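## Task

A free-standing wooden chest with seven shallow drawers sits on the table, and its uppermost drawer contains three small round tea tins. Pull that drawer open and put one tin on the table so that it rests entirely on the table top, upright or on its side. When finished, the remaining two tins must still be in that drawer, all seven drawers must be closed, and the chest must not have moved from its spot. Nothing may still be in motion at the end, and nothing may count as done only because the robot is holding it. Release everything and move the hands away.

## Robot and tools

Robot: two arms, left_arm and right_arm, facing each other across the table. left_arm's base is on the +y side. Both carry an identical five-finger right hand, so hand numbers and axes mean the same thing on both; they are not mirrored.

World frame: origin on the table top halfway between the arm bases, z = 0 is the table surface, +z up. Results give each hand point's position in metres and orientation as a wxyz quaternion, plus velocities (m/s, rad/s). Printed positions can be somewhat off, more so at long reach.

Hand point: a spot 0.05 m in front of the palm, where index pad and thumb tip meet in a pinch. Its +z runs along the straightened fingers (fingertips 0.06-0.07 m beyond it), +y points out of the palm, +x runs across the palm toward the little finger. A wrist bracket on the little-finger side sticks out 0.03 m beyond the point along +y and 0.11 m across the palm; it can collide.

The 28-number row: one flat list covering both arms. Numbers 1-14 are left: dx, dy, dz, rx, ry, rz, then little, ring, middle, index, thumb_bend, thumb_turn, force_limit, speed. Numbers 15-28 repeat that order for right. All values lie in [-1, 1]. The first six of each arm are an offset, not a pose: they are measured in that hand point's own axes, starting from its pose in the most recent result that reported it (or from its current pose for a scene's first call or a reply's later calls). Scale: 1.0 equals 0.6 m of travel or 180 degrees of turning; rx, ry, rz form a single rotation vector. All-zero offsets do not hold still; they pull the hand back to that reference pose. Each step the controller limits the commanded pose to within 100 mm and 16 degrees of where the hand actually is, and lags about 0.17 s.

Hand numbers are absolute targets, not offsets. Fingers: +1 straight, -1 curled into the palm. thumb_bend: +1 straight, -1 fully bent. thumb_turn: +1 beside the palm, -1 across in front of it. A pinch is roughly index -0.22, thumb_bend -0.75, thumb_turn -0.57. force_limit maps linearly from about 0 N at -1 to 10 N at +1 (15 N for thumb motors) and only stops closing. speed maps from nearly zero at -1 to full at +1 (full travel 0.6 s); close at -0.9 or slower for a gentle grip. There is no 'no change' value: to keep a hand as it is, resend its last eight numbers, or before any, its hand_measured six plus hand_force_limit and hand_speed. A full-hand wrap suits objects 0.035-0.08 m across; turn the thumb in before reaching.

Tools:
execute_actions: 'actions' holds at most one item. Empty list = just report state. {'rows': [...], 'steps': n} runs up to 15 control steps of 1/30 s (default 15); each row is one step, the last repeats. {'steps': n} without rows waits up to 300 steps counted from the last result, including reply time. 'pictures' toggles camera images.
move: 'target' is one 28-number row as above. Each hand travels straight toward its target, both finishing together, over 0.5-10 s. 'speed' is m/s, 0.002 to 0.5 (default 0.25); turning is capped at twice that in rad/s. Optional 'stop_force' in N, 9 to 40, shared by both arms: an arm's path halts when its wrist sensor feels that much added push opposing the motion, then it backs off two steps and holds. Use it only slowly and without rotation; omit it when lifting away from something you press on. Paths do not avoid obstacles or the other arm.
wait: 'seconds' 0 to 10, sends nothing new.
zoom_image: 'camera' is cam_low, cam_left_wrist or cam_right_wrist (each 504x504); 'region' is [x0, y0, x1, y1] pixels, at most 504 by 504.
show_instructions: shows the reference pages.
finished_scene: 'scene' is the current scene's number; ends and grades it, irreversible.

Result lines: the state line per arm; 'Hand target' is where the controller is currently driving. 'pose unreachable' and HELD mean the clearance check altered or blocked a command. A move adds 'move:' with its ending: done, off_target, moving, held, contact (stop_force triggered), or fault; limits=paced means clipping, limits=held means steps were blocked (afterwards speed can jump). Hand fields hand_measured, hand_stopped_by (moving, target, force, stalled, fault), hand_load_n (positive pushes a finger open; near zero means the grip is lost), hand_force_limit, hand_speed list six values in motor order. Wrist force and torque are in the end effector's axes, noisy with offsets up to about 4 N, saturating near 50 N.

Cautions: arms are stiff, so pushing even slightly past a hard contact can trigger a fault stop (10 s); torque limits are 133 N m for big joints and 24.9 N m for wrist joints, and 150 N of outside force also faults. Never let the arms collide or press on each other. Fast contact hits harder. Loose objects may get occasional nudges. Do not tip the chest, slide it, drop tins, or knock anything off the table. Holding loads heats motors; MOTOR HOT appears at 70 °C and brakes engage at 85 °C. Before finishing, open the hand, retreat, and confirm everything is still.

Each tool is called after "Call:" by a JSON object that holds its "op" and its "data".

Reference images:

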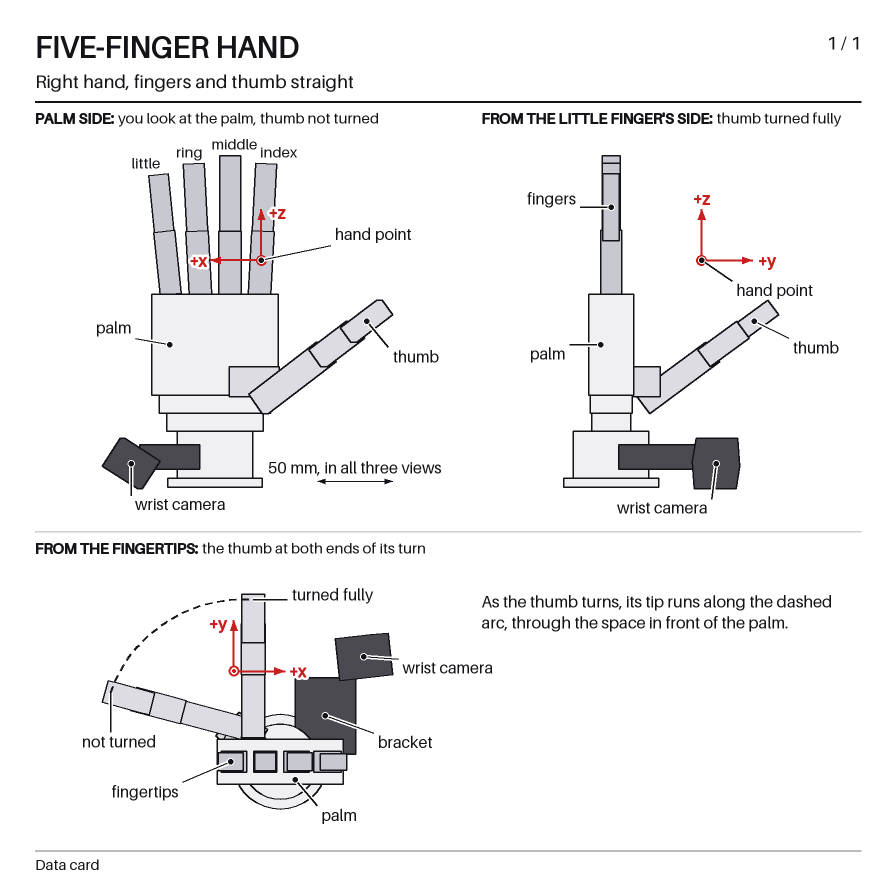

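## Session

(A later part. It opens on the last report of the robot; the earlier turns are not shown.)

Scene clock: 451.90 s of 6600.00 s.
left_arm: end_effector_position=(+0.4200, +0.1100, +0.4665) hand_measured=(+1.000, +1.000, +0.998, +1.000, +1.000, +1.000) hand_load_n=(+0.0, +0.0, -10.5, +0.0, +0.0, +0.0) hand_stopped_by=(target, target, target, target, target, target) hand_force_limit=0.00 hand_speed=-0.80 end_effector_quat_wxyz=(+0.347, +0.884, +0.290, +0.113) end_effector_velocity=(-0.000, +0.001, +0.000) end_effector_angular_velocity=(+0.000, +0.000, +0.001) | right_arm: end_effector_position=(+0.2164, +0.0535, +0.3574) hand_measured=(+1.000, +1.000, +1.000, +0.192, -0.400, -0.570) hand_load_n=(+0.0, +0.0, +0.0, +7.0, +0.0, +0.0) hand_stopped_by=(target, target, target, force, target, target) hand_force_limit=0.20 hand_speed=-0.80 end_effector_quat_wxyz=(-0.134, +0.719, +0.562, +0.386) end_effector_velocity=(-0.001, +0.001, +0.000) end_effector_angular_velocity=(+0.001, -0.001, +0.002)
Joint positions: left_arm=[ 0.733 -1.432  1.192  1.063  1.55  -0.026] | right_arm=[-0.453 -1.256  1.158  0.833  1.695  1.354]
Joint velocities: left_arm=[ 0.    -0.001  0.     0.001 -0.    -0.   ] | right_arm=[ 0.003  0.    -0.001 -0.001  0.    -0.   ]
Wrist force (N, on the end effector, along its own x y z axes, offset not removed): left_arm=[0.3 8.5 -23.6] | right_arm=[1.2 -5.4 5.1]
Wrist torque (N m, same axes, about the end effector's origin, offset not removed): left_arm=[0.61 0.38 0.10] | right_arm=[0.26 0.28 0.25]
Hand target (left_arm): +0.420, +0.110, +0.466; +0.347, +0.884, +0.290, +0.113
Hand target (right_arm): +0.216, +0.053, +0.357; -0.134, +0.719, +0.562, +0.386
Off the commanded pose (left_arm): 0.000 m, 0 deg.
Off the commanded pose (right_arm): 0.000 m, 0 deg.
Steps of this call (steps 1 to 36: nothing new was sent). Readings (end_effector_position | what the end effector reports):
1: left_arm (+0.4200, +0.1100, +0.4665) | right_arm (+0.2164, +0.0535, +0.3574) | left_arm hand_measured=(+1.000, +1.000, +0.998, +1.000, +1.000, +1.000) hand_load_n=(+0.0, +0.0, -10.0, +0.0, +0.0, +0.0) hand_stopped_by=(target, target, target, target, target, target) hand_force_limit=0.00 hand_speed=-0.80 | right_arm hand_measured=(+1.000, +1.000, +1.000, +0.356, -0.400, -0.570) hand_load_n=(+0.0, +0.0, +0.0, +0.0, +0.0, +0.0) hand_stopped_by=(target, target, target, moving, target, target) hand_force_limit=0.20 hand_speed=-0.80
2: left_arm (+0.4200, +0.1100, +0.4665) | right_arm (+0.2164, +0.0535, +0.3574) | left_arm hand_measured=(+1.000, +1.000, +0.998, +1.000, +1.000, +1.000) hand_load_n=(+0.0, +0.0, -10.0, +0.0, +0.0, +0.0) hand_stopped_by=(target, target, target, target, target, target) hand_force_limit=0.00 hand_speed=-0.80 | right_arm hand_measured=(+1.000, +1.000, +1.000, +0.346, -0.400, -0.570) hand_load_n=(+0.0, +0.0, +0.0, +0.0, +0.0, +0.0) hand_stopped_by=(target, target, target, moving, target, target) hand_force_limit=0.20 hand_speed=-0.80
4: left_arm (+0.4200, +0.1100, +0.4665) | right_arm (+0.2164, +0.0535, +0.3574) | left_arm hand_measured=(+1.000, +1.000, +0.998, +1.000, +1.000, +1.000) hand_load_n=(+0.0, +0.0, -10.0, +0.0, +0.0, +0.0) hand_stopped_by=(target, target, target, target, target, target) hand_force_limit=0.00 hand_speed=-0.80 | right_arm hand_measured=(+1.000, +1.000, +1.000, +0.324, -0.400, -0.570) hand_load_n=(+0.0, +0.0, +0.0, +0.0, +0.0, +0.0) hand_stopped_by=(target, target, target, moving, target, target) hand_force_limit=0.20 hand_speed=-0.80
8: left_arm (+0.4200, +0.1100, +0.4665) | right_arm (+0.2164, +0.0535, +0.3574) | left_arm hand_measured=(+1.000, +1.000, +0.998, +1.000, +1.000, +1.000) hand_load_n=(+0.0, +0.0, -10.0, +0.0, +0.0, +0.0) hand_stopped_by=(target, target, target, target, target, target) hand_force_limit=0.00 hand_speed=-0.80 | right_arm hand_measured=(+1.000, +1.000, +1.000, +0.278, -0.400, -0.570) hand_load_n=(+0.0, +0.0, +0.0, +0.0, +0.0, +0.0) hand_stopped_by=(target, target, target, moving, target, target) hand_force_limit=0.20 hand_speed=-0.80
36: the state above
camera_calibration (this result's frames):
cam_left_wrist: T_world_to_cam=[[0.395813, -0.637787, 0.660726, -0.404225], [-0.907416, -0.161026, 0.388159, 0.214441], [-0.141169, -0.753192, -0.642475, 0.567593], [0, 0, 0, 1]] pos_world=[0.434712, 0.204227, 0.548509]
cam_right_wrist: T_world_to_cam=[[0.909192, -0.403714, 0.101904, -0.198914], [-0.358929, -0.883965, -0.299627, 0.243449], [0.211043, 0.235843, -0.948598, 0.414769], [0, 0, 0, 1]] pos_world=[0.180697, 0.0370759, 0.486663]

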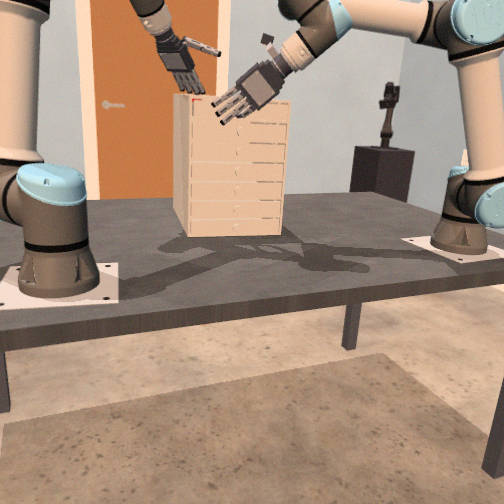

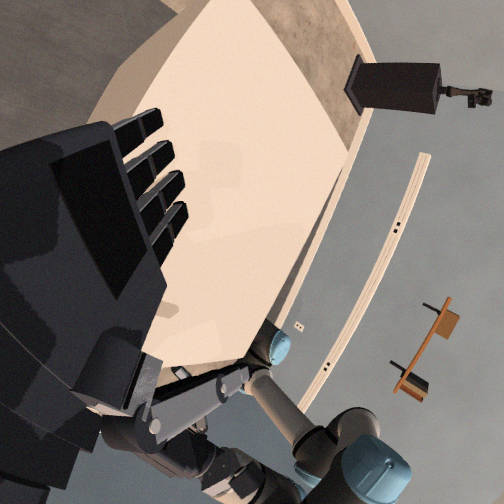

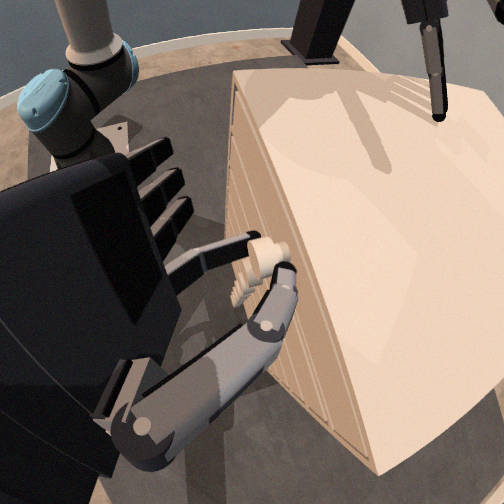

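Call:
{"op": "execute_actions", "data": {"actions": [{"rows": [[0,0,0,0,0,0, 1,1,1,1,1,1,0,-0.8,  0,0,0,0,0,0, 1,1,1,-0.3,-0.8,-0.57,0.2,-0.8]], "steps": 15}], "pictures": false}}

Call:
{"op": "wait", "data": {"seconds": 1.0}}

Scene clock: 467.50 s of 6600.00 s.
left_arm: end_effector_position=(+0.4200, +0.1100, +0.4665) hand_measured=(+1.000, +1.000, +0.998, +1.000, +1.000, +1.000) hand_load_n=(+0.0, +0.0, -10.5, +0.0, +0.0, +0.0) hand_stopped_by=(target, target, target, target, target, target) hand_force_limit=0.00 hand_speed=-0.80 end_effector_quat_wxyz=(+0.347, +0.884, +0.290, +0.113) end_effector_velocity=(-0.000, -0.000, +0.000) end_effector_angular_velocity=(-0.001, -0.000, -0.001) | right_arm: end_effector_position=(+0.2164, +0.0535, +0.3574) hand_measured=(+1.000, +1.000, +1.000, +0.192, -0.484, -0.570) hand_load_n=(+0.0, +0.0, +0.0, +7.0, +0.0, +0.0) hand_stopped_by=(target, target, target, force, moving, target) hand_force_limit=0.20 hand_speed=-0.80 end_effector_quat_wxyz=(-0.134, +0.719, +0.562, +0.386) end_effector_velocity=(+0.000, +0.000, +0.000) end_effector_angular_velocity=(+0.001, +0.000, -0.001)
Joint positions: left_arm=[ 0.733 -1.432  1.192  1.063  1.55  -0.026] | right_arm=[-0.453 -1.256  1.158  0.833  1.695  1.354]
Joint velocities: left_arm=[ 0.    -0.     0.001 -0.001  0.001  0.   ] | right_arm=[-0.001  0.    -0.    -0.001 -0.     0.   ]
Wrist force (N, on the end effector, along its own x y z axes, offset not removed): left_arm=[-0.7 9.8 -24.1] | right_arm=[5.5 -1.6 4.1]
Wrist torque (N m, same axes, about the end effector's origin, offset not removed): left_arm=[0.86 0.63 0.08] | right_arm=[0.84 -0.21 0.50]
Hand target (left_arm): +0.420, +0.110, +0.466; +0.347, +0.884, +0.290, +0.113
Hand target (right_arm): +0.216, +0.053, +0.357; -0.134, +0.719, +0.562, +0.386
Off the commanded pose (left_arm): 0.000 m, 0 deg.
Off the commanded pose (right_arm): 0.000 m, 0 deg.
Steps of this call (steps 1 to 90: nothing new was sent; then 12.10 s passed at rest; steps 91 to 105: all 15 steps of this action). Readings (end_effector_position | what the end effector reports):
91: left_arm (+0.4200, +0.1100, +0.4665) | right_arm (+0.2164, +0.0535, +0.3574) | left_arm hand_measured=(+1.000, +1.000, +0.998, +1.000, +1.000, +1.000) hand_load_n=(+0.0, +0.0, -10.5, +0.0, +0.0, +0.0) hand_stopped_by=(target, target, target, target, target, target) hand_force_limit=0.00 hand_speed=-0.80 | right_arm hand_measured=(+1.000, +1.000, +1.000, +0.192, -0.400, -0.570) hand_load_n=(+0.0, +0.0, +0.0, +7.0, +0.0, +0.0) hand_stopped_by=(target, target, target, force, moving, target) hand_force_limit=0.20 hand_speed=-0.80
92: left_arm (+0.4200, +0.1100, +0.4665) | right_arm (+0.2164, +0.0535, +0.3574) | left_arm hand_measured=(+1.000, +1.000, +0.998, +1.000, +1.000, +1.000) hand_load_n=(+0.0, +0.0, -10.5, +0.0, +0.0, +0.0) hand_stopped_by=(target, target, target, target, target, target) hand_force_limit=0.00 hand_speed=-0.80 | right_arm hand_measured=(+1.000, +1.000, +1.000, +0.192, -0.400, -0.570) hand_load_n=(+0.0, +0.0, +0.0, +7.0, +0.0, +0.0) hand_stopped_by=(target, target, target, force, moving, target) hand_force_limit=0.20 hand_speed=-0.80
94: left_arm (+0.4200, +0.1100, +0.4665) | right_arm (+0.2164, +0.0535, +0.3574) | left_arm hand_measured=(+1.000, +1.000, +0.998, +1.000, +1.000, +1.000) hand_load_n=(+0.0, +0.0, -10.5, +0.0, +0.0, +0.0) hand_stopped_by=(target, target, target, target, target, target) hand_force_limit=0.00 hand_speed=-0.80 | right_arm hand_measured=(+1.000, +1.000, +1.000, +0.192, -0.406, -0.570) hand_load_n=(+0.0, +0.0, +0.0, +7.0, +0.0, +0.0) hand_stopped_by=(target, target, target, force, moving, target) hand_force_limit=0.20 hand_speed=-0.80
98: left_arm (+0.4200, +0.1100, +0.4665) | right_arm (+0.2164, +0.0535, +0.3574) | left_arm hand_measured=(+1.000, +1.000, +0.998, +1.000, +1.000, +1.000) hand_load_n=(+0.0, +0.0, -10.5, +0.0, +0.0, +0.0) hand_stopped_by=(target, target, target, target, target, target) hand_force_limit=0.00 hand_speed=-0.80 | right_arm hand_measured=(+1.000, +1.000, +1.000, +0.192, -0.434, -0.570) hand_load_n=(+0.0, +0.0, +0.0, +7.0, +0.0, +0.0) hand_stopped_by=(target, target, target, force, moving, target) hand_force_limit=0.20 hand_speed=-0.80
105: the state above

Scene clock: 468.50 s of 6600.00 s.
left_arm: end_effector_position=(+0.4200, +0.1100, +0.4665) hand_measured=(+1.000, +1.000, +0.998, +1.000, +1.000, +1.000) hand_load_n=(+0.0, +0.0, -10.5, +0.0, +0.0, +0.0) hand_stopped_by=(target, target, target, target, target, target) hand_force_limit=0.00 hand_speed=-0.80 end_effector_quat_wxyz=(+0.347, +0.884, +0.290, +0.113) end_effector_velocity=(-0.000, +0.000, +0.000) end_effector_angular_velocity=(-0.001, +0.001, +0.000) | right_arm: end_effector_position=(+0.2164, +0.0535, +0.3574) hand_measured=(+1.000, +1.000, +1.000, +0.192, -0.694, -0.570) hand_load_n=(+0.0, +0.0, +0.0, +7.0, +0.0, +0.0) hand_stopped_by=(target, target, target, force, moving, target) hand_force_limit=0.20 hand_speed=-0.80 end_effector_quat_wxyz=(-0.134, +0.719, +0.562, +0.386) end_effector_velocity=(+0.001, -0.000, +0.001) end_effector_angular_velocity=(-0.000, -0.002, +0.000)
Joint positions: left_arm=[ 0.733 -1.432  1.192  1.063  1.55  -0.026] | right_arm=[-0.453 -1.256  1.158  0.833  1.695  1.354]
Joint velocities: left_arm=[ 0.    -0.001  0.     0.     0.001 -0.001] | right_arm=[-0.     0.    -0.001  0.     0.001 -0.002]
Wrist force (N, on the end effector, along its own x y z axes, offset not removed): left_arm=[0.1 9.6 -22.6] | right_arm=[3.4 -3.2 5.2]
Wrist torque (N m, same axes, about the end effector's origin, offset not removed): left_arm=[0.77 0.37 0.14] | right_arm=[0.35 0.02 0.42]
Hand target (left_arm): +0.420, +0.110, +0.466; +0.347, +0.884, +0.290, +0.113
Hand target (right_arm): +0.216, +0.053, +0.357; -0.134, +0.719, +0.562, +0.386
Off the commanded pose (left_arm): 0.000 m, 0 deg.
Off the commanded pose (right_arm): 0.000 m, 0 deg.
Steps of this call (steps 1 to 30: nothing new was sent). Readings (end_effector_position | what the end effector reports):
1: left_arm (+0.4200, +0.1100, +0.4665) | right_arm (+0.2164, +0.0535, +0.3574) | left_arm hand_measured=(+1.000, +1.000, +0.998, +1.000, +1.000, +1.000) hand_load_n=(+0.0, +0.0, -10.5, +0.0, +0.0, +0.0) hand_stopped_by=(target, target, target, target, target, target) hand_force_limit=0.00 hand_speed=-0.80 | right_arm hand_measured=(+1.000, +1.000, +1.000, +0.192, -0.490, -0.570) hand_load_n=(+0.0, +0.0, +0.0, +7.0, +0.0, +0.0) hand_stopped_by=(target, target, target, force, moving, target) hand_force_limit=0.20 hand_speed=-0.80
2: left_arm (+0.4200, +0.1100, +0.4665) | right_arm (+0.2164, +0.0535, +0.3574) | left_arm hand_measured=(+1.000, +1.000, +0.998, +1.000, +1.000, +1.000) hand_load_n=(+0.0, +0.0, -10.5, +0.0, +0.0, +0.0) hand_stopped_by=(target, target, target, target, target, target) hand_force_limit=0.00 hand_speed=-0.80 | right_arm hand_measured=(+1.000, +1.000, +1.000, +0.192, -0.498, -0.570) hand_load_n=(+0.0, +0.0, +0.0, +7.0, +0.0, +0.0) hand_stopped_by=(target, target, target, force, moving, target) hand_force_limit=0.20 hand_speed=-0.80
4: left_arm (+0.4200, +0.1100, +0.4665) | right_arm (+0.2164, +0.0535, +0.3574) | left_arm hand_measured=(+1.000, +1.000, +0.998, +1.000, +1.000, +1.000) hand_load_n=(+0.0, +0.0, -10.5, +0.0, +0.0, +0.0) hand_stopped_by=(target, target, target, target, target, target) hand_force_limit=0.00 hand_speed=-0.80 | right_arm hand_measured=(+1.000, +1.000, +1.000, +0.192, -0.512, -0.570) hand_load_n=(+0.0, +0.0, +0.0, +7.0, +0.0, +0.0) hand_stopped_by=(target, target, target, force, moving, target) hand_force_limit=0.20 hand_speed=-0.80
8: left_arm (+0.4200, +0.1100, +0.4665) | right_arm (+0.2164, +0.0535, +0.3574) | left_arm hand_measured=(+1.000, +1.000, +0.998, +1.000, +1.000, +1.000) hand_load_n=(+0.0, +0.0, -10.5, +0.0, +0.0, +0.0) hand_stopped_by=(target, target, target, target, target, target) hand_force_limit=0.00 hand_speed=-0.80 | right_arm hand_measured=(+1.000, +1.000, +1.000, +0.192, -0.540, -0.570) hand_load_n=(+0.0, +0.0, +0.0, +7.0, +0.0, +0.0) hand_stopped_by=(target, target, target, force, moving, target) hand_force_limit=0.20 hand_speed=-0.80
30: the state above
camera_calibration (this result's frames):
cam_left_wrist: T_world_to_cam=[[0.395813, -0.637787, 0.660726, -0.404225], [-0.907416, -0.161027, 0.388159, 0.214442], [-0.141168, -0.753192, -0.642475, 0.567593], [0, 0, 0, 1]] pos_world=[0.434712, 0.204228, 0.548509]
cam_right_wrist: T_world_to_cam=[[0.90918, -0.403737, 0.101923, -0.198927], [-0.358951, -0.883963, -0.299606, 0.243436], [0.211059, 0.235811, -0.948603, 0.414757], [0, 0, 0, 1]] pos_world=[0.180704, 0.0370704, 0.48665]

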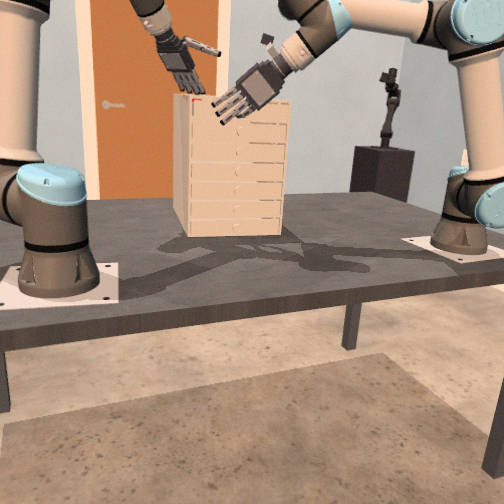

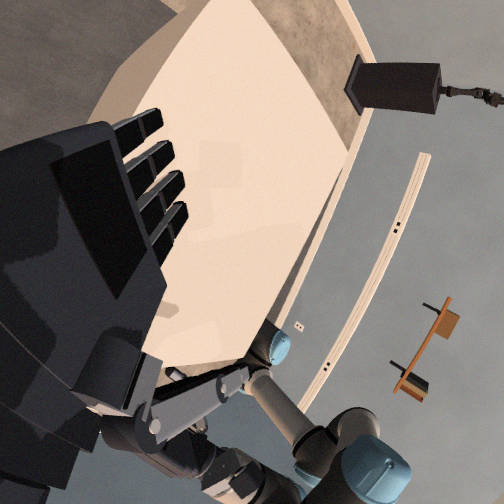

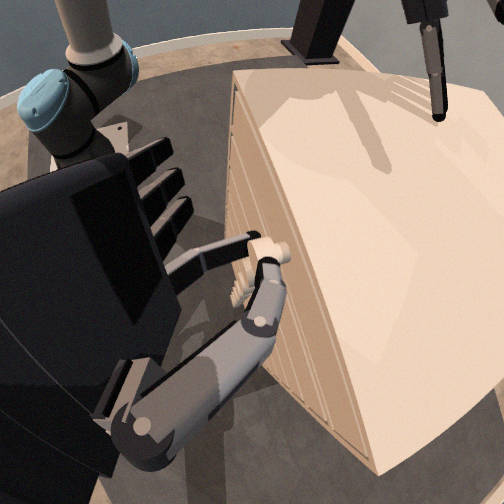

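Call:
{"op": "wait", "data": {"seconds": 0.3}}

Call:
{"op": "zoom_image", "data": {"camera": "cam_right_wrist", "region": [210, 200, 330, 320]}}

Scene clock: 475.47 s of 6600.00 s.
left_arm: end_effector_position=(+0.4200, +0.1100, +0.4665) hand_measured=(+1.000, +1.000, +0.998, +1.000, +1.000, +1.000) hand_load_n=(+0.0, +0.0, -10.5, +0.0, +0.0, +0.0) hand_stopped_by=(target, target, target, target, target, target) hand_force_limit=0.00 hand_speed=-0.80 end_effector_quat_wxyz=(+0.347, +0.884, +0.290, +0.113) end_effector_velocity=(+0.000, -0.000, -0.001) end_effector_angular_velocity=(+0.001, +0.001, +0.001) | right_arm: end_effector_position=(+0.2164, +0.0535, +0.3574) hand_measured=(+1.000, +1.000, +1.000, +0.192, -0.800, -0.570) hand_load_n=(+0.0, +0.0, +0.0, +7.0, +0.0, +0.0) hand_stopped_by=(target, target, target, force, target, target) hand_force_limit=0.20 hand_speed=-0.80 end_effector_quat_wxyz=(-0.134, +0.719, +0.562, +0.386) end_effector_velocity=(+0.001, -0.000, +0.000) end_effector_angular_velocity=(+0.001, +0.000, -0.002)
Joint positions: left_arm=[ 0.733 -1.432  1.192  1.063  1.55  -0.026] | right_arm=[-0.453 -1.256  1.158  0.833  1.695  1.354]
Joint velocities: left_arm=[-0.     0.001  0.    -0.001 -0.    -0.001] | right_arm=[-0.001 -0.    -0.    -0.    -0.     0.001]
Wrist force (N, on the end effector, along its own x y z axes, offset not removed): left_arm=[0.5 8.9 -23.9] | right_arm=[1.5 -1.9 6.8]
Wrist torque (N m, same axes, about the end effector's origin, offset not removed): left_arm=[0.72 0.38 0.11] | right_arm=[0.47 0.11 0.42]
Hand target (left_arm): +0.420, +0.110, +0.466; +0.347, +0.884, +0.290, +0.113
Hand target (right_arm): +0.216, +0.053, +0.357; -0.134, +0.719, +0.562, +0.386
Off the commanded pose (left_arm): 0.000 m, 0 deg.
Off the commanded pose (right_arm): 0.000 m, 0 deg.
Steps of this call (steps 1 to 90: nothing new was sent; then 3.97 s passed at rest). Readings (end_effector_position | what the end effector reports):
1: left_arm (+0.4200, +0.1100, +0.4665) | right_arm (+0.2164, +0.0535, +0.3574) | left_arm hand_measured=(+1.000, +1.000, +0.998, +1.000, +1.000, +1.000) hand_load_n=(+0.0, +0.0, -10.5, +0.0, +0.0, +0.0) hand_stopped_by=(target, target, target, target, target, target) hand_force_limit=0.00 hand_speed=-0.80 | right_arm hand_measured=(+1.000, +1.000, +1.000, +0.192, -0.702, -0.570) hand_load_n=(+0.0, +0.0, +0.0, +7.0, +0.0, +0.0) hand_stopped_by=(target, target, target, force, moving, target) hand_force_limit=0.20 hand_speed=-0.80
2: left_arm (+0.4200, +0.1100, +0.4665) | right_arm (+0.2164, +0.0535, +0.3574) | left_arm hand_measured=(+1.000, +1.000, +0.998, +1.000, +1.000, +1.000) hand_load_n=(+0.0, +0.0, -10.5, +0.0, +0.0, +0.0) hand_stopped_by=(target, target, target, target, target, target) hand_force_limit=0.00 hand_speed=-0.80 | right_arm hand_measured=(+1.000, +1.000, +1.000, +0.192, -0.708, -0.570) hand_load_n=(+0.0, +0.0, +0.0, +7.0, +0.0, +0.0) hand_stopped_by=(target, target, target, force, moving, target) hand_force_limit=0.20 hand_speed=-0.80
4: left_arm (+0.4200, +0.1100, +0.4665) | right_arm (+0.2164, +0.0535, +0.3574) | left_arm hand_measured=(+1.000, +1.000, +0.998, +1.000, +1.000, +1.000) hand_load_n=(+0.0, +0.0, -10.5, +0.0, +0.0, +0.0) hand_stopped_by=(target, target, target, target, target, target) hand_force_limit=0.00 hand_speed=-0.80 | right_arm hand_measured=(+1.000, +1.000, +1.000, +0.192, -0.722, -0.570) hand_load_n=(+0.0, +0.0, +0.0, +7.0, +0.0, +0.0) hand_stopped_by=(target, target, target, force, moving, target) hand_force_limit=0.20 hand_speed=-0.80
8: left_arm (+0.4200, +0.1100, +0.4665) | right_arm (+0.2164, +0.0535, +0.3574) | left_arm hand_measured=(+1.000, +1.000, +0.998, +1.000, +1.000, +1.000) hand_load_n=(+0.0, +0.0, -10.5, +0.0, +0.0, +0.0) hand_stopped_by=(target, target, target, target, target, target) hand_force_limit=0.00 hand_speed=-0.80 | right_arm hand_measured=(+1.000, +1.000, +1.000, +0.192, -0.750, -0.570) hand_load_n=(+0.0, +0.0, +0.0, +7.0, +0.0, +0.0) hand_stopped_by=(target, target, target, force, moving, target) hand_force_limit=0.20 hand_speed=-0.80
90: the state above
camera_calibration (this result's frames):
cam_left_wrist: T_world_to_cam=[[0.395813, -0.637787, 0.660726, -0.404226], [-0.907416, -0.161026, 0.388159, 0.214441], [-0.141169, -0.753192, -0.642475, 0.567593], [0, 0, 0, 1]] pos_world=[0.434712, 0.204227, 0.548509]
cam_right_wrist: T_world_to_cam=[[0.909189, -0.403721, 0.101904, -0.198917], [-0.358934, -0.883959, -0.299639, 0.243457], [0.211049, 0.235852, -0.948595, 0.414766], [0, 0, 0, 1]] pos_world=[0.180702, 0.0370758, 0.486664]

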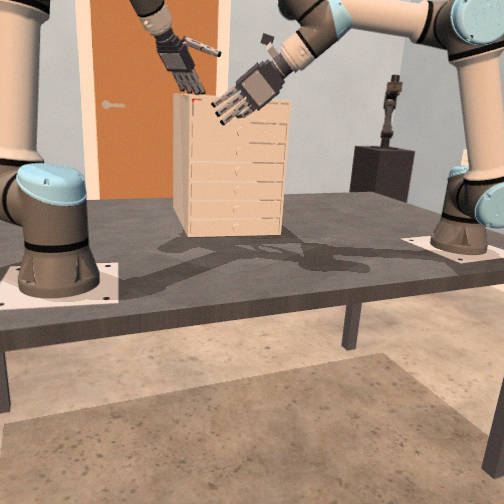

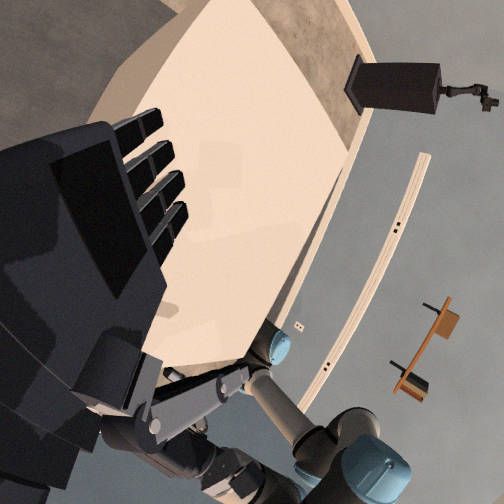

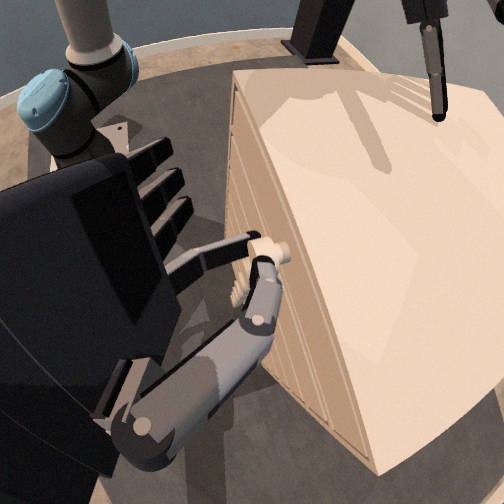

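Region (210, 200, 330, 320) of cam_right_wrist's 504x504 image, scaled by 4.200, with more detail than that image has.

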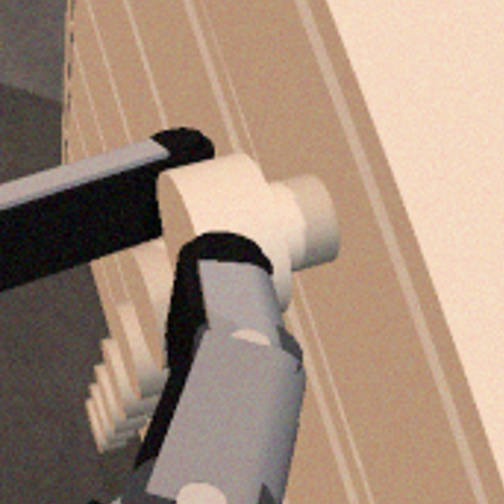

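Call:
{"op": "execute_actions", "data": {"actions": [{"rows": [[0,0,0,0,0,0, 1,1,1,1,1,1,0,-0.8,  0,0.0005,0.002,0,0,0, 1,1,1,0.25,-0.8,-0.57,0.6,-0.8],[0,0,0,0,0,0, 1,1,1,1,1,1,0,-0.8,  0,0.001,0.004,0,0,0, 1,1,1,0.25,-0.8,-0.57,0.6,-0.8],[0,0,0,0,0,0, 1,1,1,1,1,1,0,-0.8,  0,0.0015,0.006,0,0,0, 1,1,1,0.25,-0.8,-0.57,0.6,-0.8],[0,0,0,0,0,0, 1,1,1,1,1,1,0,-0.8,  0,0.002,0.008,0,0,0, 1,1,1,0.25,-0.8,-0.57,0.6,-0.8]], "steps": 15}]}}

Scene clock: 487.40 s of 6600.00 s.
left_arm: end_effector_position=(+0.4200, +0.1100, +0.4665) hand_measured=(+1.000, +1.000, +0.998, +1.000, +1.000, +1.000) hand_load_n=(+0.0, +0.0, -10.0, +0.0, +0.0, +0.0) hand_stopped_by=(target, target, target, target, target, target) hand_force_limit=0.00 hand_speed=-0.80 end_effector_quat_wxyz=(+0.347, +0.884, +0.290, +0.113) end_effector_velocity=(-0.000, +0.000, +0.000) end_effector_angular_velocity=(-0.000, -0.000, +0.000) | right_arm: end_effector_position=(+0.2194, +0.0560, +0.3546) hand_measured=(+1.000, +1.000, +1.000, +0.250, -0.800, -0.570) hand_load_n=(+0.0, +0.0, +0.0, +0.0, +0.5, -0.5) hand_stopped_by=(target, target, target, target, target, target) hand_force_limit=0.60 hand_speed=-0.80 end_effector_quat_wxyz=(-0.134, +0.719, +0.562, +0.386) end_effector_velocity=(+0.001, +0.001, +0.000) end_effector_angular_velocity=(+0.002, -0.001, -0.000)
Joint positions: left_arm=[ 0.733 -1.432  1.192  1.063  1.55  -0.026] | right_arm=[-0.456 -1.249  1.155  0.828  1.692  1.351]
Joint velocities: left_arm=[ 0.    -0.001 -0.     0.001 -0.    -0.   ] | right_arm=[-0.001  0.002 -0.002 -0.002 -0.    -0.001]
Wrist force (N, on the end effector, along its own x y z axes, offset not removed): left_arm=[0.9 8.4 -23.8] | right_arm=[1.8 -0.5 -5.3]
Wrist torque (N m, same axes, about the end effector's origin, offset not removed): left_arm=[0.63 0.35 0.16] | right_arm=[-0.09 -0.18 0.17]
Hand target (left_arm): +0.420, +0.110, +0.466; +0.347, +0.884, +0.290, +0.113
Hand target (right_arm): +0.219, +0.056, +0.354; -0.134, +0.719, +0.562, +0.386
Off the commanded pose (left_arm): 0.000 m, 0 deg.
Off the commanded pose (right_arm): 0.000 m, 0 deg.
Steps of this call (steps 1 to 90: nothing new was sent; then 8.43 s passed at rest; steps 91 to 105: all 15 steps of this action). Readings (end_effector_position | what the end effector reports):
91: left_arm (+0.4200, +0.1100, +0.4665) | right_arm (+0.2164, +0.0535, +0.3574) | left_arm hand_measured=(+1.000, +1.000, +0.998, +1.000, +1.000, +1.000) hand_load_n=(+0.0, +0.0, -10.5, +0.0, +0.0, +0.0) hand_stopped_by=(target, target, target, target, target, target) hand_force_limit=0.00 hand_speed=-0.80 | right_arm hand_measured=(+1.000, +1.000, +1.000, +0.192, -0.800, -0.570) hand_load_n=(+0.0, +0.0, +0.0, +7.0, +0.0, +0.0) hand_stopped_by=(target, target, target, moving, target, target) hand_force_limit=0.60 hand_speed=-0.80
92: left_arm (+0.4200, +0.1100, +0.4665) | right_arm (+0.2165, +0.0536, +0.3573) | left_arm hand_measured=(+1.000, +1.000, +0.998, +1.000, +1.000, +1.000) hand_load_n=(+0.0, +0.0, -10.5, +0.0, +0.0, +0.0) hand_stopped_by=(target, target, target, target, target, target) hand_force_limit=0.00 hand_speed=-0.80 | right_arm hand_measured=(+1.000, +1.000, +1.000, +0.192, -0.800, -0.570) hand_load_n=(+0.0, +0.0, +0.0, +7.0, +0.0, +0.0) hand_stopped_by=(target, target, target, moving, target, target) hand_force_limit=0.60 hand_speed=-0.80
94: left_arm (+0.4200, +0.1100, +0.4665) | right_arm (+0.2172, +0.0542, +0.3566) | left_arm hand_measured=(+1.000, +1.000, +0.998, +1.000, +1.000, +1.000) hand_load_n=(+0.0, +0.0, -10.0, +0.0, +0.0, +0.0) hand_stopped_by=(target, target, target, target, target, target) hand_force_limit=0.00 hand_speed=-0.80 | right_arm hand_measured=(+1.000, +1.000, +1.000, +0.202, -0.800, -0.570) hand_load_n=(+0.0, +0.0, +0.0, +2.5, +0.0, +0.0) hand_stopped_by=(target, target, target, moving, target, target) hand_force_limit=0.60 hand_speed=-0.80
98: left_arm (+0.4200, +0.1100, +0.4665) | right_arm (+0.2188, +0.0555, +0.3552) | left_arm hand_measured=(+1.000, +1.000, +0.998, +1.000, +1.000, +1.000) hand_load_n=(+0.0, +0.0, -10.0, +0.0, +0.0, +0.0) hand_stopped_by=(target, target, target, target, target, target) hand_force_limit=0.00 hand_speed=-0.80 | right_arm hand_measured=(+1.000, +1.000, +1.000, +0.246, -0.800, -0.570) hand_load_n=(+0.0, +0.0, +0.0, +0.0, +0.5, -0.5) hand_stopped_by=(target, target, target, moving, target, target) hand_force_limit=0.60 hand_speed=-0.80
105: the state above
camera_calibration (this result's frames):
cam_left_wrist: T_world_to_cam=[[0.395813, -0.637788, 0.660726, -0.404225], [-0.907416, -0.161026, 0.388159, 0.214441], [-0.141169, -0.753192, -0.642475, 0.567593], [0, 0, 0, 1]] pos_world=[0.434712, 0.204227, 0.548509]
cam_right_wrist: T_world_to_cam=[[0.909189, -0.403718, 0.101914, -0.2003], [-0.358919, -0.88395, -0.299681, 0.24595], [0.211074, 0.235888, -0.94858, 0.410852], [0, 0, 0, 1]] pos_world=[0.183666, 0.0396275, 0.483846]

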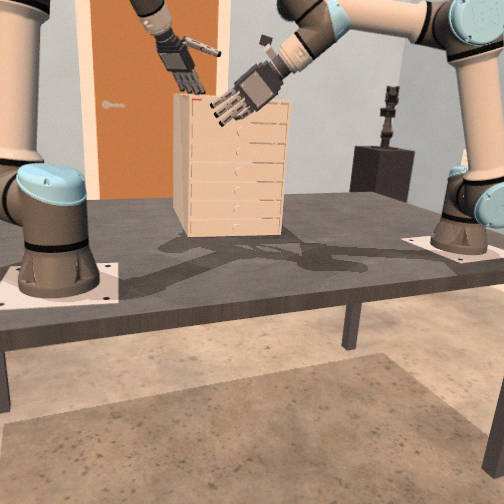

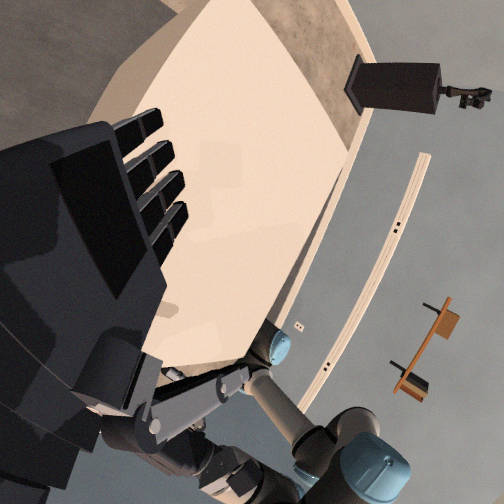

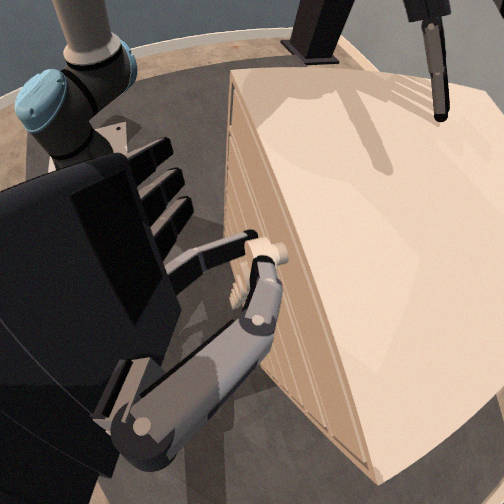

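Call:
{"op": "execute_actions", "data": {"actions": [{"rows": [[0,0,0,0,0,0, 1,1,1,1,1,1,0,-0.8,  0,0,0,0,0,0, 1,1,1,-0.3,-0.8,-0.57,0.8,-0.85]], "steps": 15}], "pictures": false}}

Call:
{"op": "wait", "data": {"seconds": 0.7}}

Call:
{"op": "zoom_image", "data": {"camera": "cam_right_wrist", "region": [210, 200, 330, 320]}}

Scene clock: 493.13 s of 6600.00 s.
left_arm: end_effector_position=(+0.4200, +0.1100, +0.4665) hand_measured=(+1.000, +1.000, +0.998, +1.000, +1.000, +1.000) hand_load_n=(+0.0, +0.0, -10.0, +0.0, +0.0, +0.0) hand_stopped_by=(target, target, target, target, target, target) hand_force_limit=0.00 hand_speed=-0.80 end_effector_quat_wxyz=(+0.347, +0.884, +0.290, +0.113) end_effector_velocity=(-0.001, +0.001, +0.001) end_effector_angular_velocity=(-0.002, -0.001, +0.000) | right_arm: end_effector_position=(+0.2194, +0.0560, +0.3546) hand_measured=(+1.000, +1.000, +1.000, +0.154, -0.798, -0.570) hand_load_n=(+0.0, +0.0, +0.0, +10.0, +3.0, -1.0) hand_stopped_by=(target, target, target, force, target, target) hand_force_limit=0.80 hand_speed=-0.85 end_effector_quat_wxyz=(-0.134, +0.719, +0.562, +0.386) end_effector_velocity=(-0.001, +0.001, +0.000) end_effector_angular_velocity=(+0.001, -0.000, +0.002)
Joint positions: left_arm=[ 0.733 -1.432  1.192  1.063  1.55  -0.026] | right_arm=[-0.456 -1.249  1.155  0.828  1.692  1.351]
Joint velocities: left_arm=[ 0.    -0.002 -0.     0.     0.    -0.   ] | right_arm=[ 0.001 -0.    -0.001 -0.001 -0.001  0.   ]
Wrist force (N, on the end effector, along its own x y z axes, offset not removed): left_arm=[2.6 11.0 -23.1] | right_arm=[-3.4 2.6 -3.5]
Wrist torque (N m, same axes, about the end effector's origin, offset not removed): left_arm=[1.04 0.12 0.29] | right_arm=[0.89 0.30 0.27]
Hand target (left_arm): +0.420, +0.110, +0.466; +0.347, +0.884, +0.290, +0.113
Hand target (right_arm): +0.219, +0.056, +0.355; -0.134, +0.719, +0.562, +0.386
Off the commanded pose (left_arm): 0.000 m, 0 deg.
Off the commanded pose (right_arm): 0.000 m, 0 deg.
Steps of this call (steps 1 to 90: nothing new was sent; then 2.23 s passed at rest; steps 91 to 105: all 15 steps of this action). Readings (end_effector_position | what the end effector reports):
91: left_arm (+0.4200, +0.1100, +0.4665) | right_arm (+0.2195, +0.0561, +0.3545) | left_arm hand_measured=(+1.000, +1.000, +0.998, +1.000, +1.000, +1.000) hand_load_n=(+0.0, +0.0, -10.0, +0.0, +0.0, +0.0) hand_stopped_by=(target, target, target, target, target, target) hand_force_limit=0.00 hand_speed=-0.80 | right_arm hand_measured=(+1.000, +1.000, +1.000, +0.250, -0.800, -0.570) hand_load_n=(+0.0, +0.0, +0.0, +0.0, +0.5, -0.5) hand_stopped_by=(target, target, target, moving, target, target) hand_force_limit=0.80 hand_speed=-0.85
92: left_arm (+0.4200, +0.1100, +0.4665) | right_arm (+0.2195, +0.0561, +0.3545) | left_arm hand_measured=(+1.000, +1.000, +0.998, +1.000, +1.000, +1.000) hand_load_n=(+0.0, +0.0, -10.0, +0.0, +0.0, +0.0) hand_stopped_by=(target, target, target, target, target, target) hand_force_limit=0.00 hand_speed=-0.80 | right_arm hand_measured=(+1.000, +1.000, +1.000, +0.250, -0.800, -0.570) hand_load_n=(+0.0, +0.0, +0.0, +0.0, +0.5, -0.5) hand_stopped_by=(target, target, target, moving, target, target) hand_force_limit=0.80 hand_speed=-0.85
94: left_arm (+0.4200, +0.1100, +0.4665) | right_arm (+0.2194, +0.0561, +0.3545) | left_arm hand_measured=(+1.000, +1.000, +0.998, +1.000, +1.000, +1.000) hand_load_n=(+0.0, +0.0, -10.0, +0.0, +0.0, +0.0) hand_stopped_by=(target, target, target, target, target, target) hand_force_limit=0.00 hand_speed=-0.80 | right_arm hand_measured=(+1.000, +1.000, +1.000, +0.242, -0.800, -0.570) hand_load_n=(+0.0, +0.0, +0.0, +0.0, +0.5, -0.5) hand_stopped_by=(target, target, target, moving, target, target) hand_force_limit=0.80 hand_speed=-0.85
98: left_arm (+0.4200, +0.1100, +0.4665) | right_arm (+0.2194, +0.0560, +0.3546) | left_arm hand_measured=(+1.000, +1.000, +0.998, +1.000, +1.000, +1.000) hand_load_n=(+0.0, +0.0, -10.0, +0.0, +0.0, +0.0) hand_stopped_by=(target, target, target, target, target, target) hand_force_limit=0.00 hand_speed=-0.80 | right_arm hand_measured=(+1.000, +1.000, +1.000, +0.210, -0.800, -0.570) hand_load_n=(+0.0, +0.0, +0.0, +0.0, +0.5, -0.5) hand_stopped_by=(target, target, target, moving, target, target) hand_force_limit=0.80 hand_speed=-0.85
105: the state above

Scene clock: 493.83 s of 6600.00 s.
left_arm: end_effector_position=(+0.4200, +0.1100, +0.4665) hand_measured=(+1.000, +1.000, +0.998, +1.000, +1.000, +1.000) hand_load_n=(+0.0, +0.0, -10.0, +0.0, +0.0, +0.0) hand_stopped_by=(target, target, target, target, target, target) hand_force_limit=0.00 hand_speed=-0.80 end_effector_quat_wxyz=(+0.347, +0.884, +0.290, +0.113) end_effector_velocity=(-0.001, +0.001, +0.001) end_effector_angular_velocity=(+0.001, +0.002, -0.001) | right_arm: end_effector_position=(+0.2194, +0.0560, +0.3546) hand_measured=(+1.000, +1.000, +1.000, +0.154, -0.798, -0.570) hand_load_n=(+0.0, +0.0, +0.0, +9.5, +3.0, -1.0) hand_stopped_by=(target, target, target, force, target, target) hand_force_limit=0.80 hand_speed=-0.85 end_effector_quat_wxyz=(-0.134, +0.719, +0.562, +0.386) end_effector_velocity=(+0.001, +0.000, +0.001) end_effector_angular_velocity=(+0.001, -0.001, -0.001)
Joint positions: left_arm=[ 0.733 -1.432  1.192  1.063  1.55  -0.026] | right_arm=[-0.456 -1.249  1.155  0.828  1.692  1.351]
Joint velocities: left_arm=[-0.    -0.001 -0.001  0.004  0.002 -0.001] | right_arm=[-0.001 -0.    -0.001 -0.001  0.001 -0.   ]
Wrist force (N, on the end effector, along its own x y z axes, offset not removed): left_arm=[-0.1 10.0 -23.8] | right_arm=[-1.9 1.5 0.6]
Wrist torque (N m, same axes, about the end effector's origin, offset not removed): left_arm=[0.93 0.58 0.11] | right_arm=[0.31 -0.11 0.41]
Hand target (left_arm): +0.420, +0.110, +0.466; +0.347, +0.884, +0.290, +0.113
Hand target (right_arm): +0.219, +0.056, +0.355; -0.134, +0.719, +0.562, +0.386
Off the commanded pose (left_arm): 0.000 m, 0 deg.
Off the commanded pose (right_arm): 0.000 m, 0 deg.
Steps of this call (steps 1 to 21: nothing new was sent). Readings (end_effector_position | what the end effector reports):
1: left_arm (+0.4200, +0.1100, +0.4665) | right_arm (+0.2194, +0.0560, +0.3546) | left_arm hand_measured=(+1.000, +1.000, +0.998, +1.000, +1.000, +1.000) hand_load_n=(+0.0, +0.0, -10.0, +0.0, +0.0, +0.0) hand_stopped_by=(target, target, target, target, target, target) hand_force_limit=0.00 hand_speed=-0.80 | right_arm hand_measured=(+1.000, +1.000, +1.000, +0.154, -0.798, -0.570) hand_load_n=(+0.0, +0.0, +0.0, +9.5, +3.0, -1.0) hand_stopped_by=(target, target, target, force, target, target) hand_force_limit=0.80 hand_speed=-0.85
2: left_arm (+0.4200, +0.1100, +0.4665) | right_arm (+0.2194, +0.0560, +0.3546) | left_arm hand_measured=(+1.000, +1.000, +0.998, +1.000, +1.000, +1.000) hand_load_n=(+0.0, +0.0, -10.0, +0.0, +0.0, +0.0) hand_stopped_by=(target, target, target, target, target, target) hand_force_limit=0.00 hand_speed=-0.80 | right_arm hand_measured=(+1.000, +1.000, +1.000, +0.154, -0.798, -0.570) hand_load_n=(+0.0, +0.0, +0.0, +9.5, +3.0, -1.0) hand_stopped_by=(target, target, target, force, target, target) hand_force_limit=0.80 hand_speed=-0.85
4: left_arm (+0.4200, +0.1100, +0.4665) | right_arm (+0.2194, +0.0560, +0.3546) | left_arm hand_measured=(+1.000, +1.000, +0.998, +1.000, +1.000, +1.000) hand_load_n=(+0.0, +0.0, -10.0, +0.0, +0.0, +0.0) hand_stopped_by=(target, target, target, target, target, target) hand_force_limit=0.00 hand_speed=-0.80 | right_arm hand_measured=(+1.000, +1.000, +1.000, +0.154, -0.798, -0.570) hand_load_n=(+0.0, +0.0, +0.0, +9.5, +3.0, -1.0) hand_stopped_by=(target, target, target, force, target, target) hand_force_limit=0.80 hand_speed=-0.85
8: left_arm (+0.4200, +0.1100, +0.4665) | right_arm (+0.2194, +0.0560, +0.3546) | left_arm hand_measured=(+1.000, +1.000, +0.998, +1.000, +1.000, +1.000) hand_load_n=(+0.0, +0.0, -10.0, +0.0, +0.0, +0.0) hand_stopped_by=(target, target, target, target, target, target) hand_force_limit=0.00 hand_speed=-0.80 | right_arm hand_measured=(+1.000, +1.000, +1.000, +0.154, -0.798, -0.570) hand_load_n=(+0.0, +0.0, +0.0, +9.5, +3.0, -1.0) hand_stopped_by=(target, target, target, force, target, target) hand_force_limit=0.80 hand_speed=-0.85
21: the state above
camera_calibration (this result's frames):
cam_left_wrist: T_world_to_cam=[[0.395813, -0.637788, 0.660726, -0.404225], [-0.907416, -0.161026, 0.388159, 0.214441], [-0.141169, -0.753192, -0.642475, 0.567593], [0, 0, 0, 1]] pos_world=[0.434712, 0.204227, 0.548509]
cam_right_wrist: T_world_to_cam=[[0.909202, -0.403696, 0.101891, -0.200289], [-0.358902, -0.883956, -0.299687, 0.245954], [0.211049, 0.235907, -0.948581, 0.410868], [0, 0, 0, 1]] pos_world=[0.183663, 0.0396305, 0.483858]

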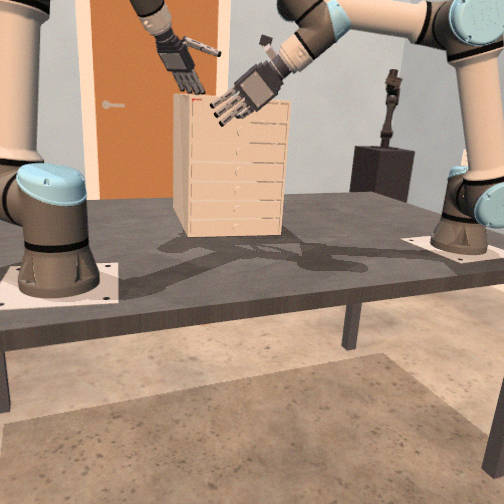

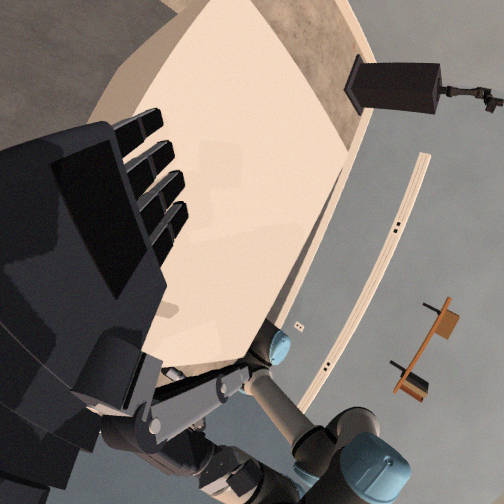

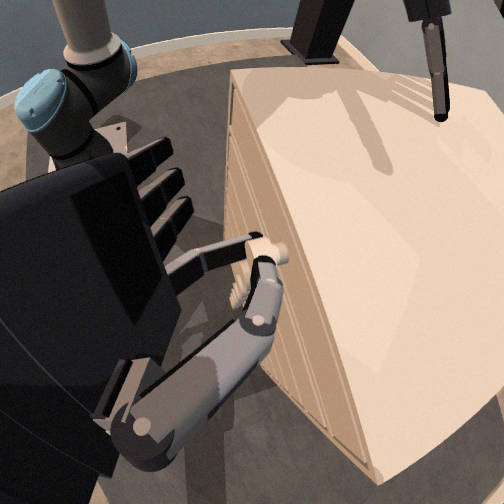

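Region (210, 200, 330, 320) of cam_right_wrist's 504x504 image, scaled by 4.200, with more detail than that image has.

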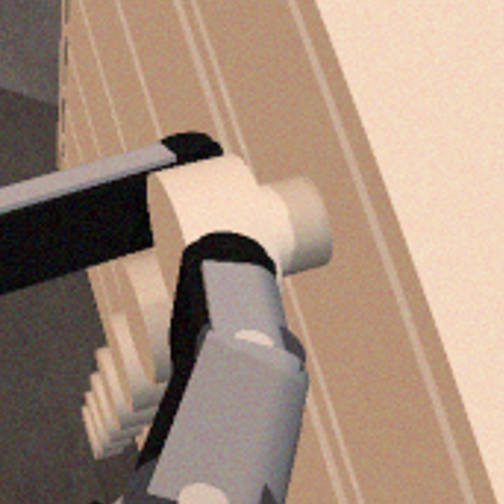

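Call:
{"op": "move", "data": {"target": [0,0,0,0,0,0, 1,1,1,1,1,1,0,-0.8,  0.0005,-0.0472,-0.0166,0,0,0, 1,1,1,-0.3,-0.8,-0.57,0.8,-0.85], "speed": 0.02, "stop_force": 25}}

Scene clock: 505.77 s of 6600.00 s.
left_arm: end_effector_position=(+0.4200, +0.1100, +0.4665) hand_measured=(+1.000, +1.000, +0.998, +1.000, +1.000, +1.000) hand_load_n=(+0.0, +0.0, -10.0, +0.0, +0.0, +0.0) hand_stopped_by=(target, target, target, target, target, target) hand_force_limit=0.00 hand_speed=-0.80 end_effector_quat_wxyz=(+0.347, +0.884, +0.290, +0.113) end_effector_velocity=(+0.000, -0.000, -0.000) end_effector_angular_velocity=(+0.000, -0.001, -0.000) | right_arm: end_effector_position=(+0.1897, +0.0594, +0.3546) hand_measured=(+1.000, +1.000, +1.000, +0.154, -0.798, -0.570) hand_load_n=(+0.0, +0.0, +0.0, +9.5, +3.5, -1.0) hand_stopped_by=(target, target, target, force, target, target) hand_force_limit=0.80 hand_speed=-0.85 end_effector_quat_wxyz=(-0.134, +0.719, +0.562, +0.386) end_effector_velocity=(-0.002, +0.001, +0.001) end_effector_angular_velocity=(+0.003, -0.000, -0.000)
Joint positions: left_arm=[ 0.733 -1.432  1.192  1.063  1.55  -0.026] | right_arm=[-0.394 -1.246  1.153  0.834  1.739  1.394]
Joint velocities: left_arm=[ 0.     0.001 -0.    -0.001 -0.     0.001] | right_arm=[ 0.005  0.    -0.002 -0.     0.003  0.004]
Wrist force (N, on the end effector, along its own x y z axes, offset not removed): left_arm=[0.3 10.0 -23.7] | right_arm=[-0.2 -0.5 0.4]
Wrist torque (N m, same axes, about the end effector's origin, offset not removed): left_arm=[0.95 0.40 0.16] | right_arm=[-0.17 -0.38 0.25]
Hand target (left_arm): +0.420, +0.110, +0.466; +0.347, +0.884, +0.290, +0.113
Hand target (right_arm): +0.190, +0.059, +0.355; -0.134, +0.719, +0.562, +0.386
Off the commanded pose (left_arm): 0.000 m, 0 deg.
Off the commanded pose (right_arm): 0.000 m, 0 deg.
After step 90, 7.13 s passed at rest.
move: done
camera_calibration (this result's frames):
cam_left_wrist: T_world_to_cam=[[0.395813, -0.637787, 0.660726, -0.404226], [-0.907416, -0.161026, 0.388159, 0.214441], [-0.141169, -0.753192, -0.642475, 0.567594], [0, 0, 0, 1]] pos_world=[0.434712, 0.204227, 0.548509]
cam_right_wrist: T_world_to_cam=[[0.909209, -0.403687, 0.101862, -0.171961], [-0.358907, -0.883964, -0.299657, 0.238286], [0.21101, 0.235892, -0.948594, 0.416354], [0, 0, 0, 1]] pos_world=[0.154016, 0.0430035, 0.483872]

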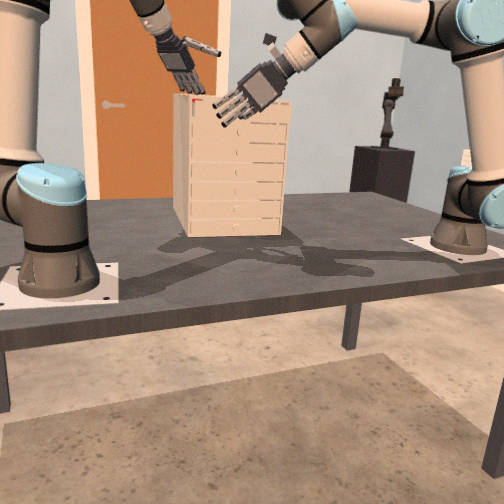

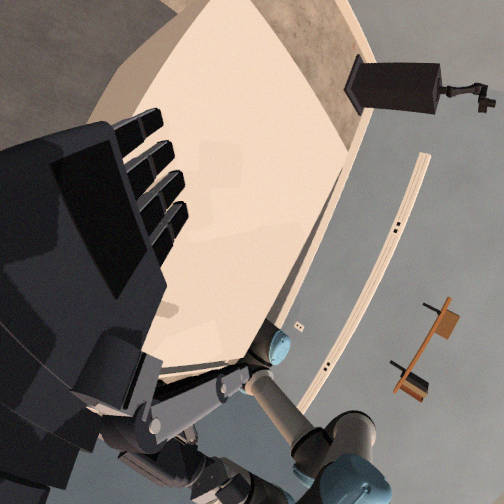

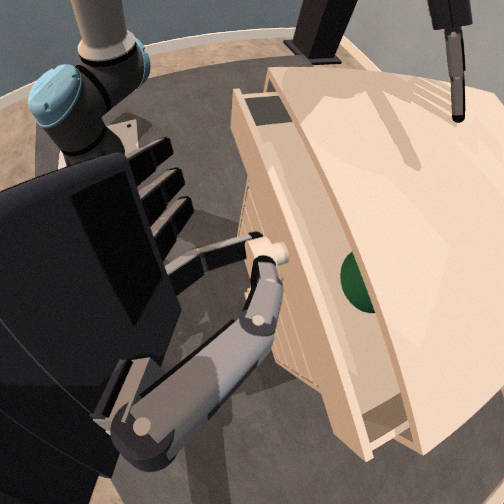

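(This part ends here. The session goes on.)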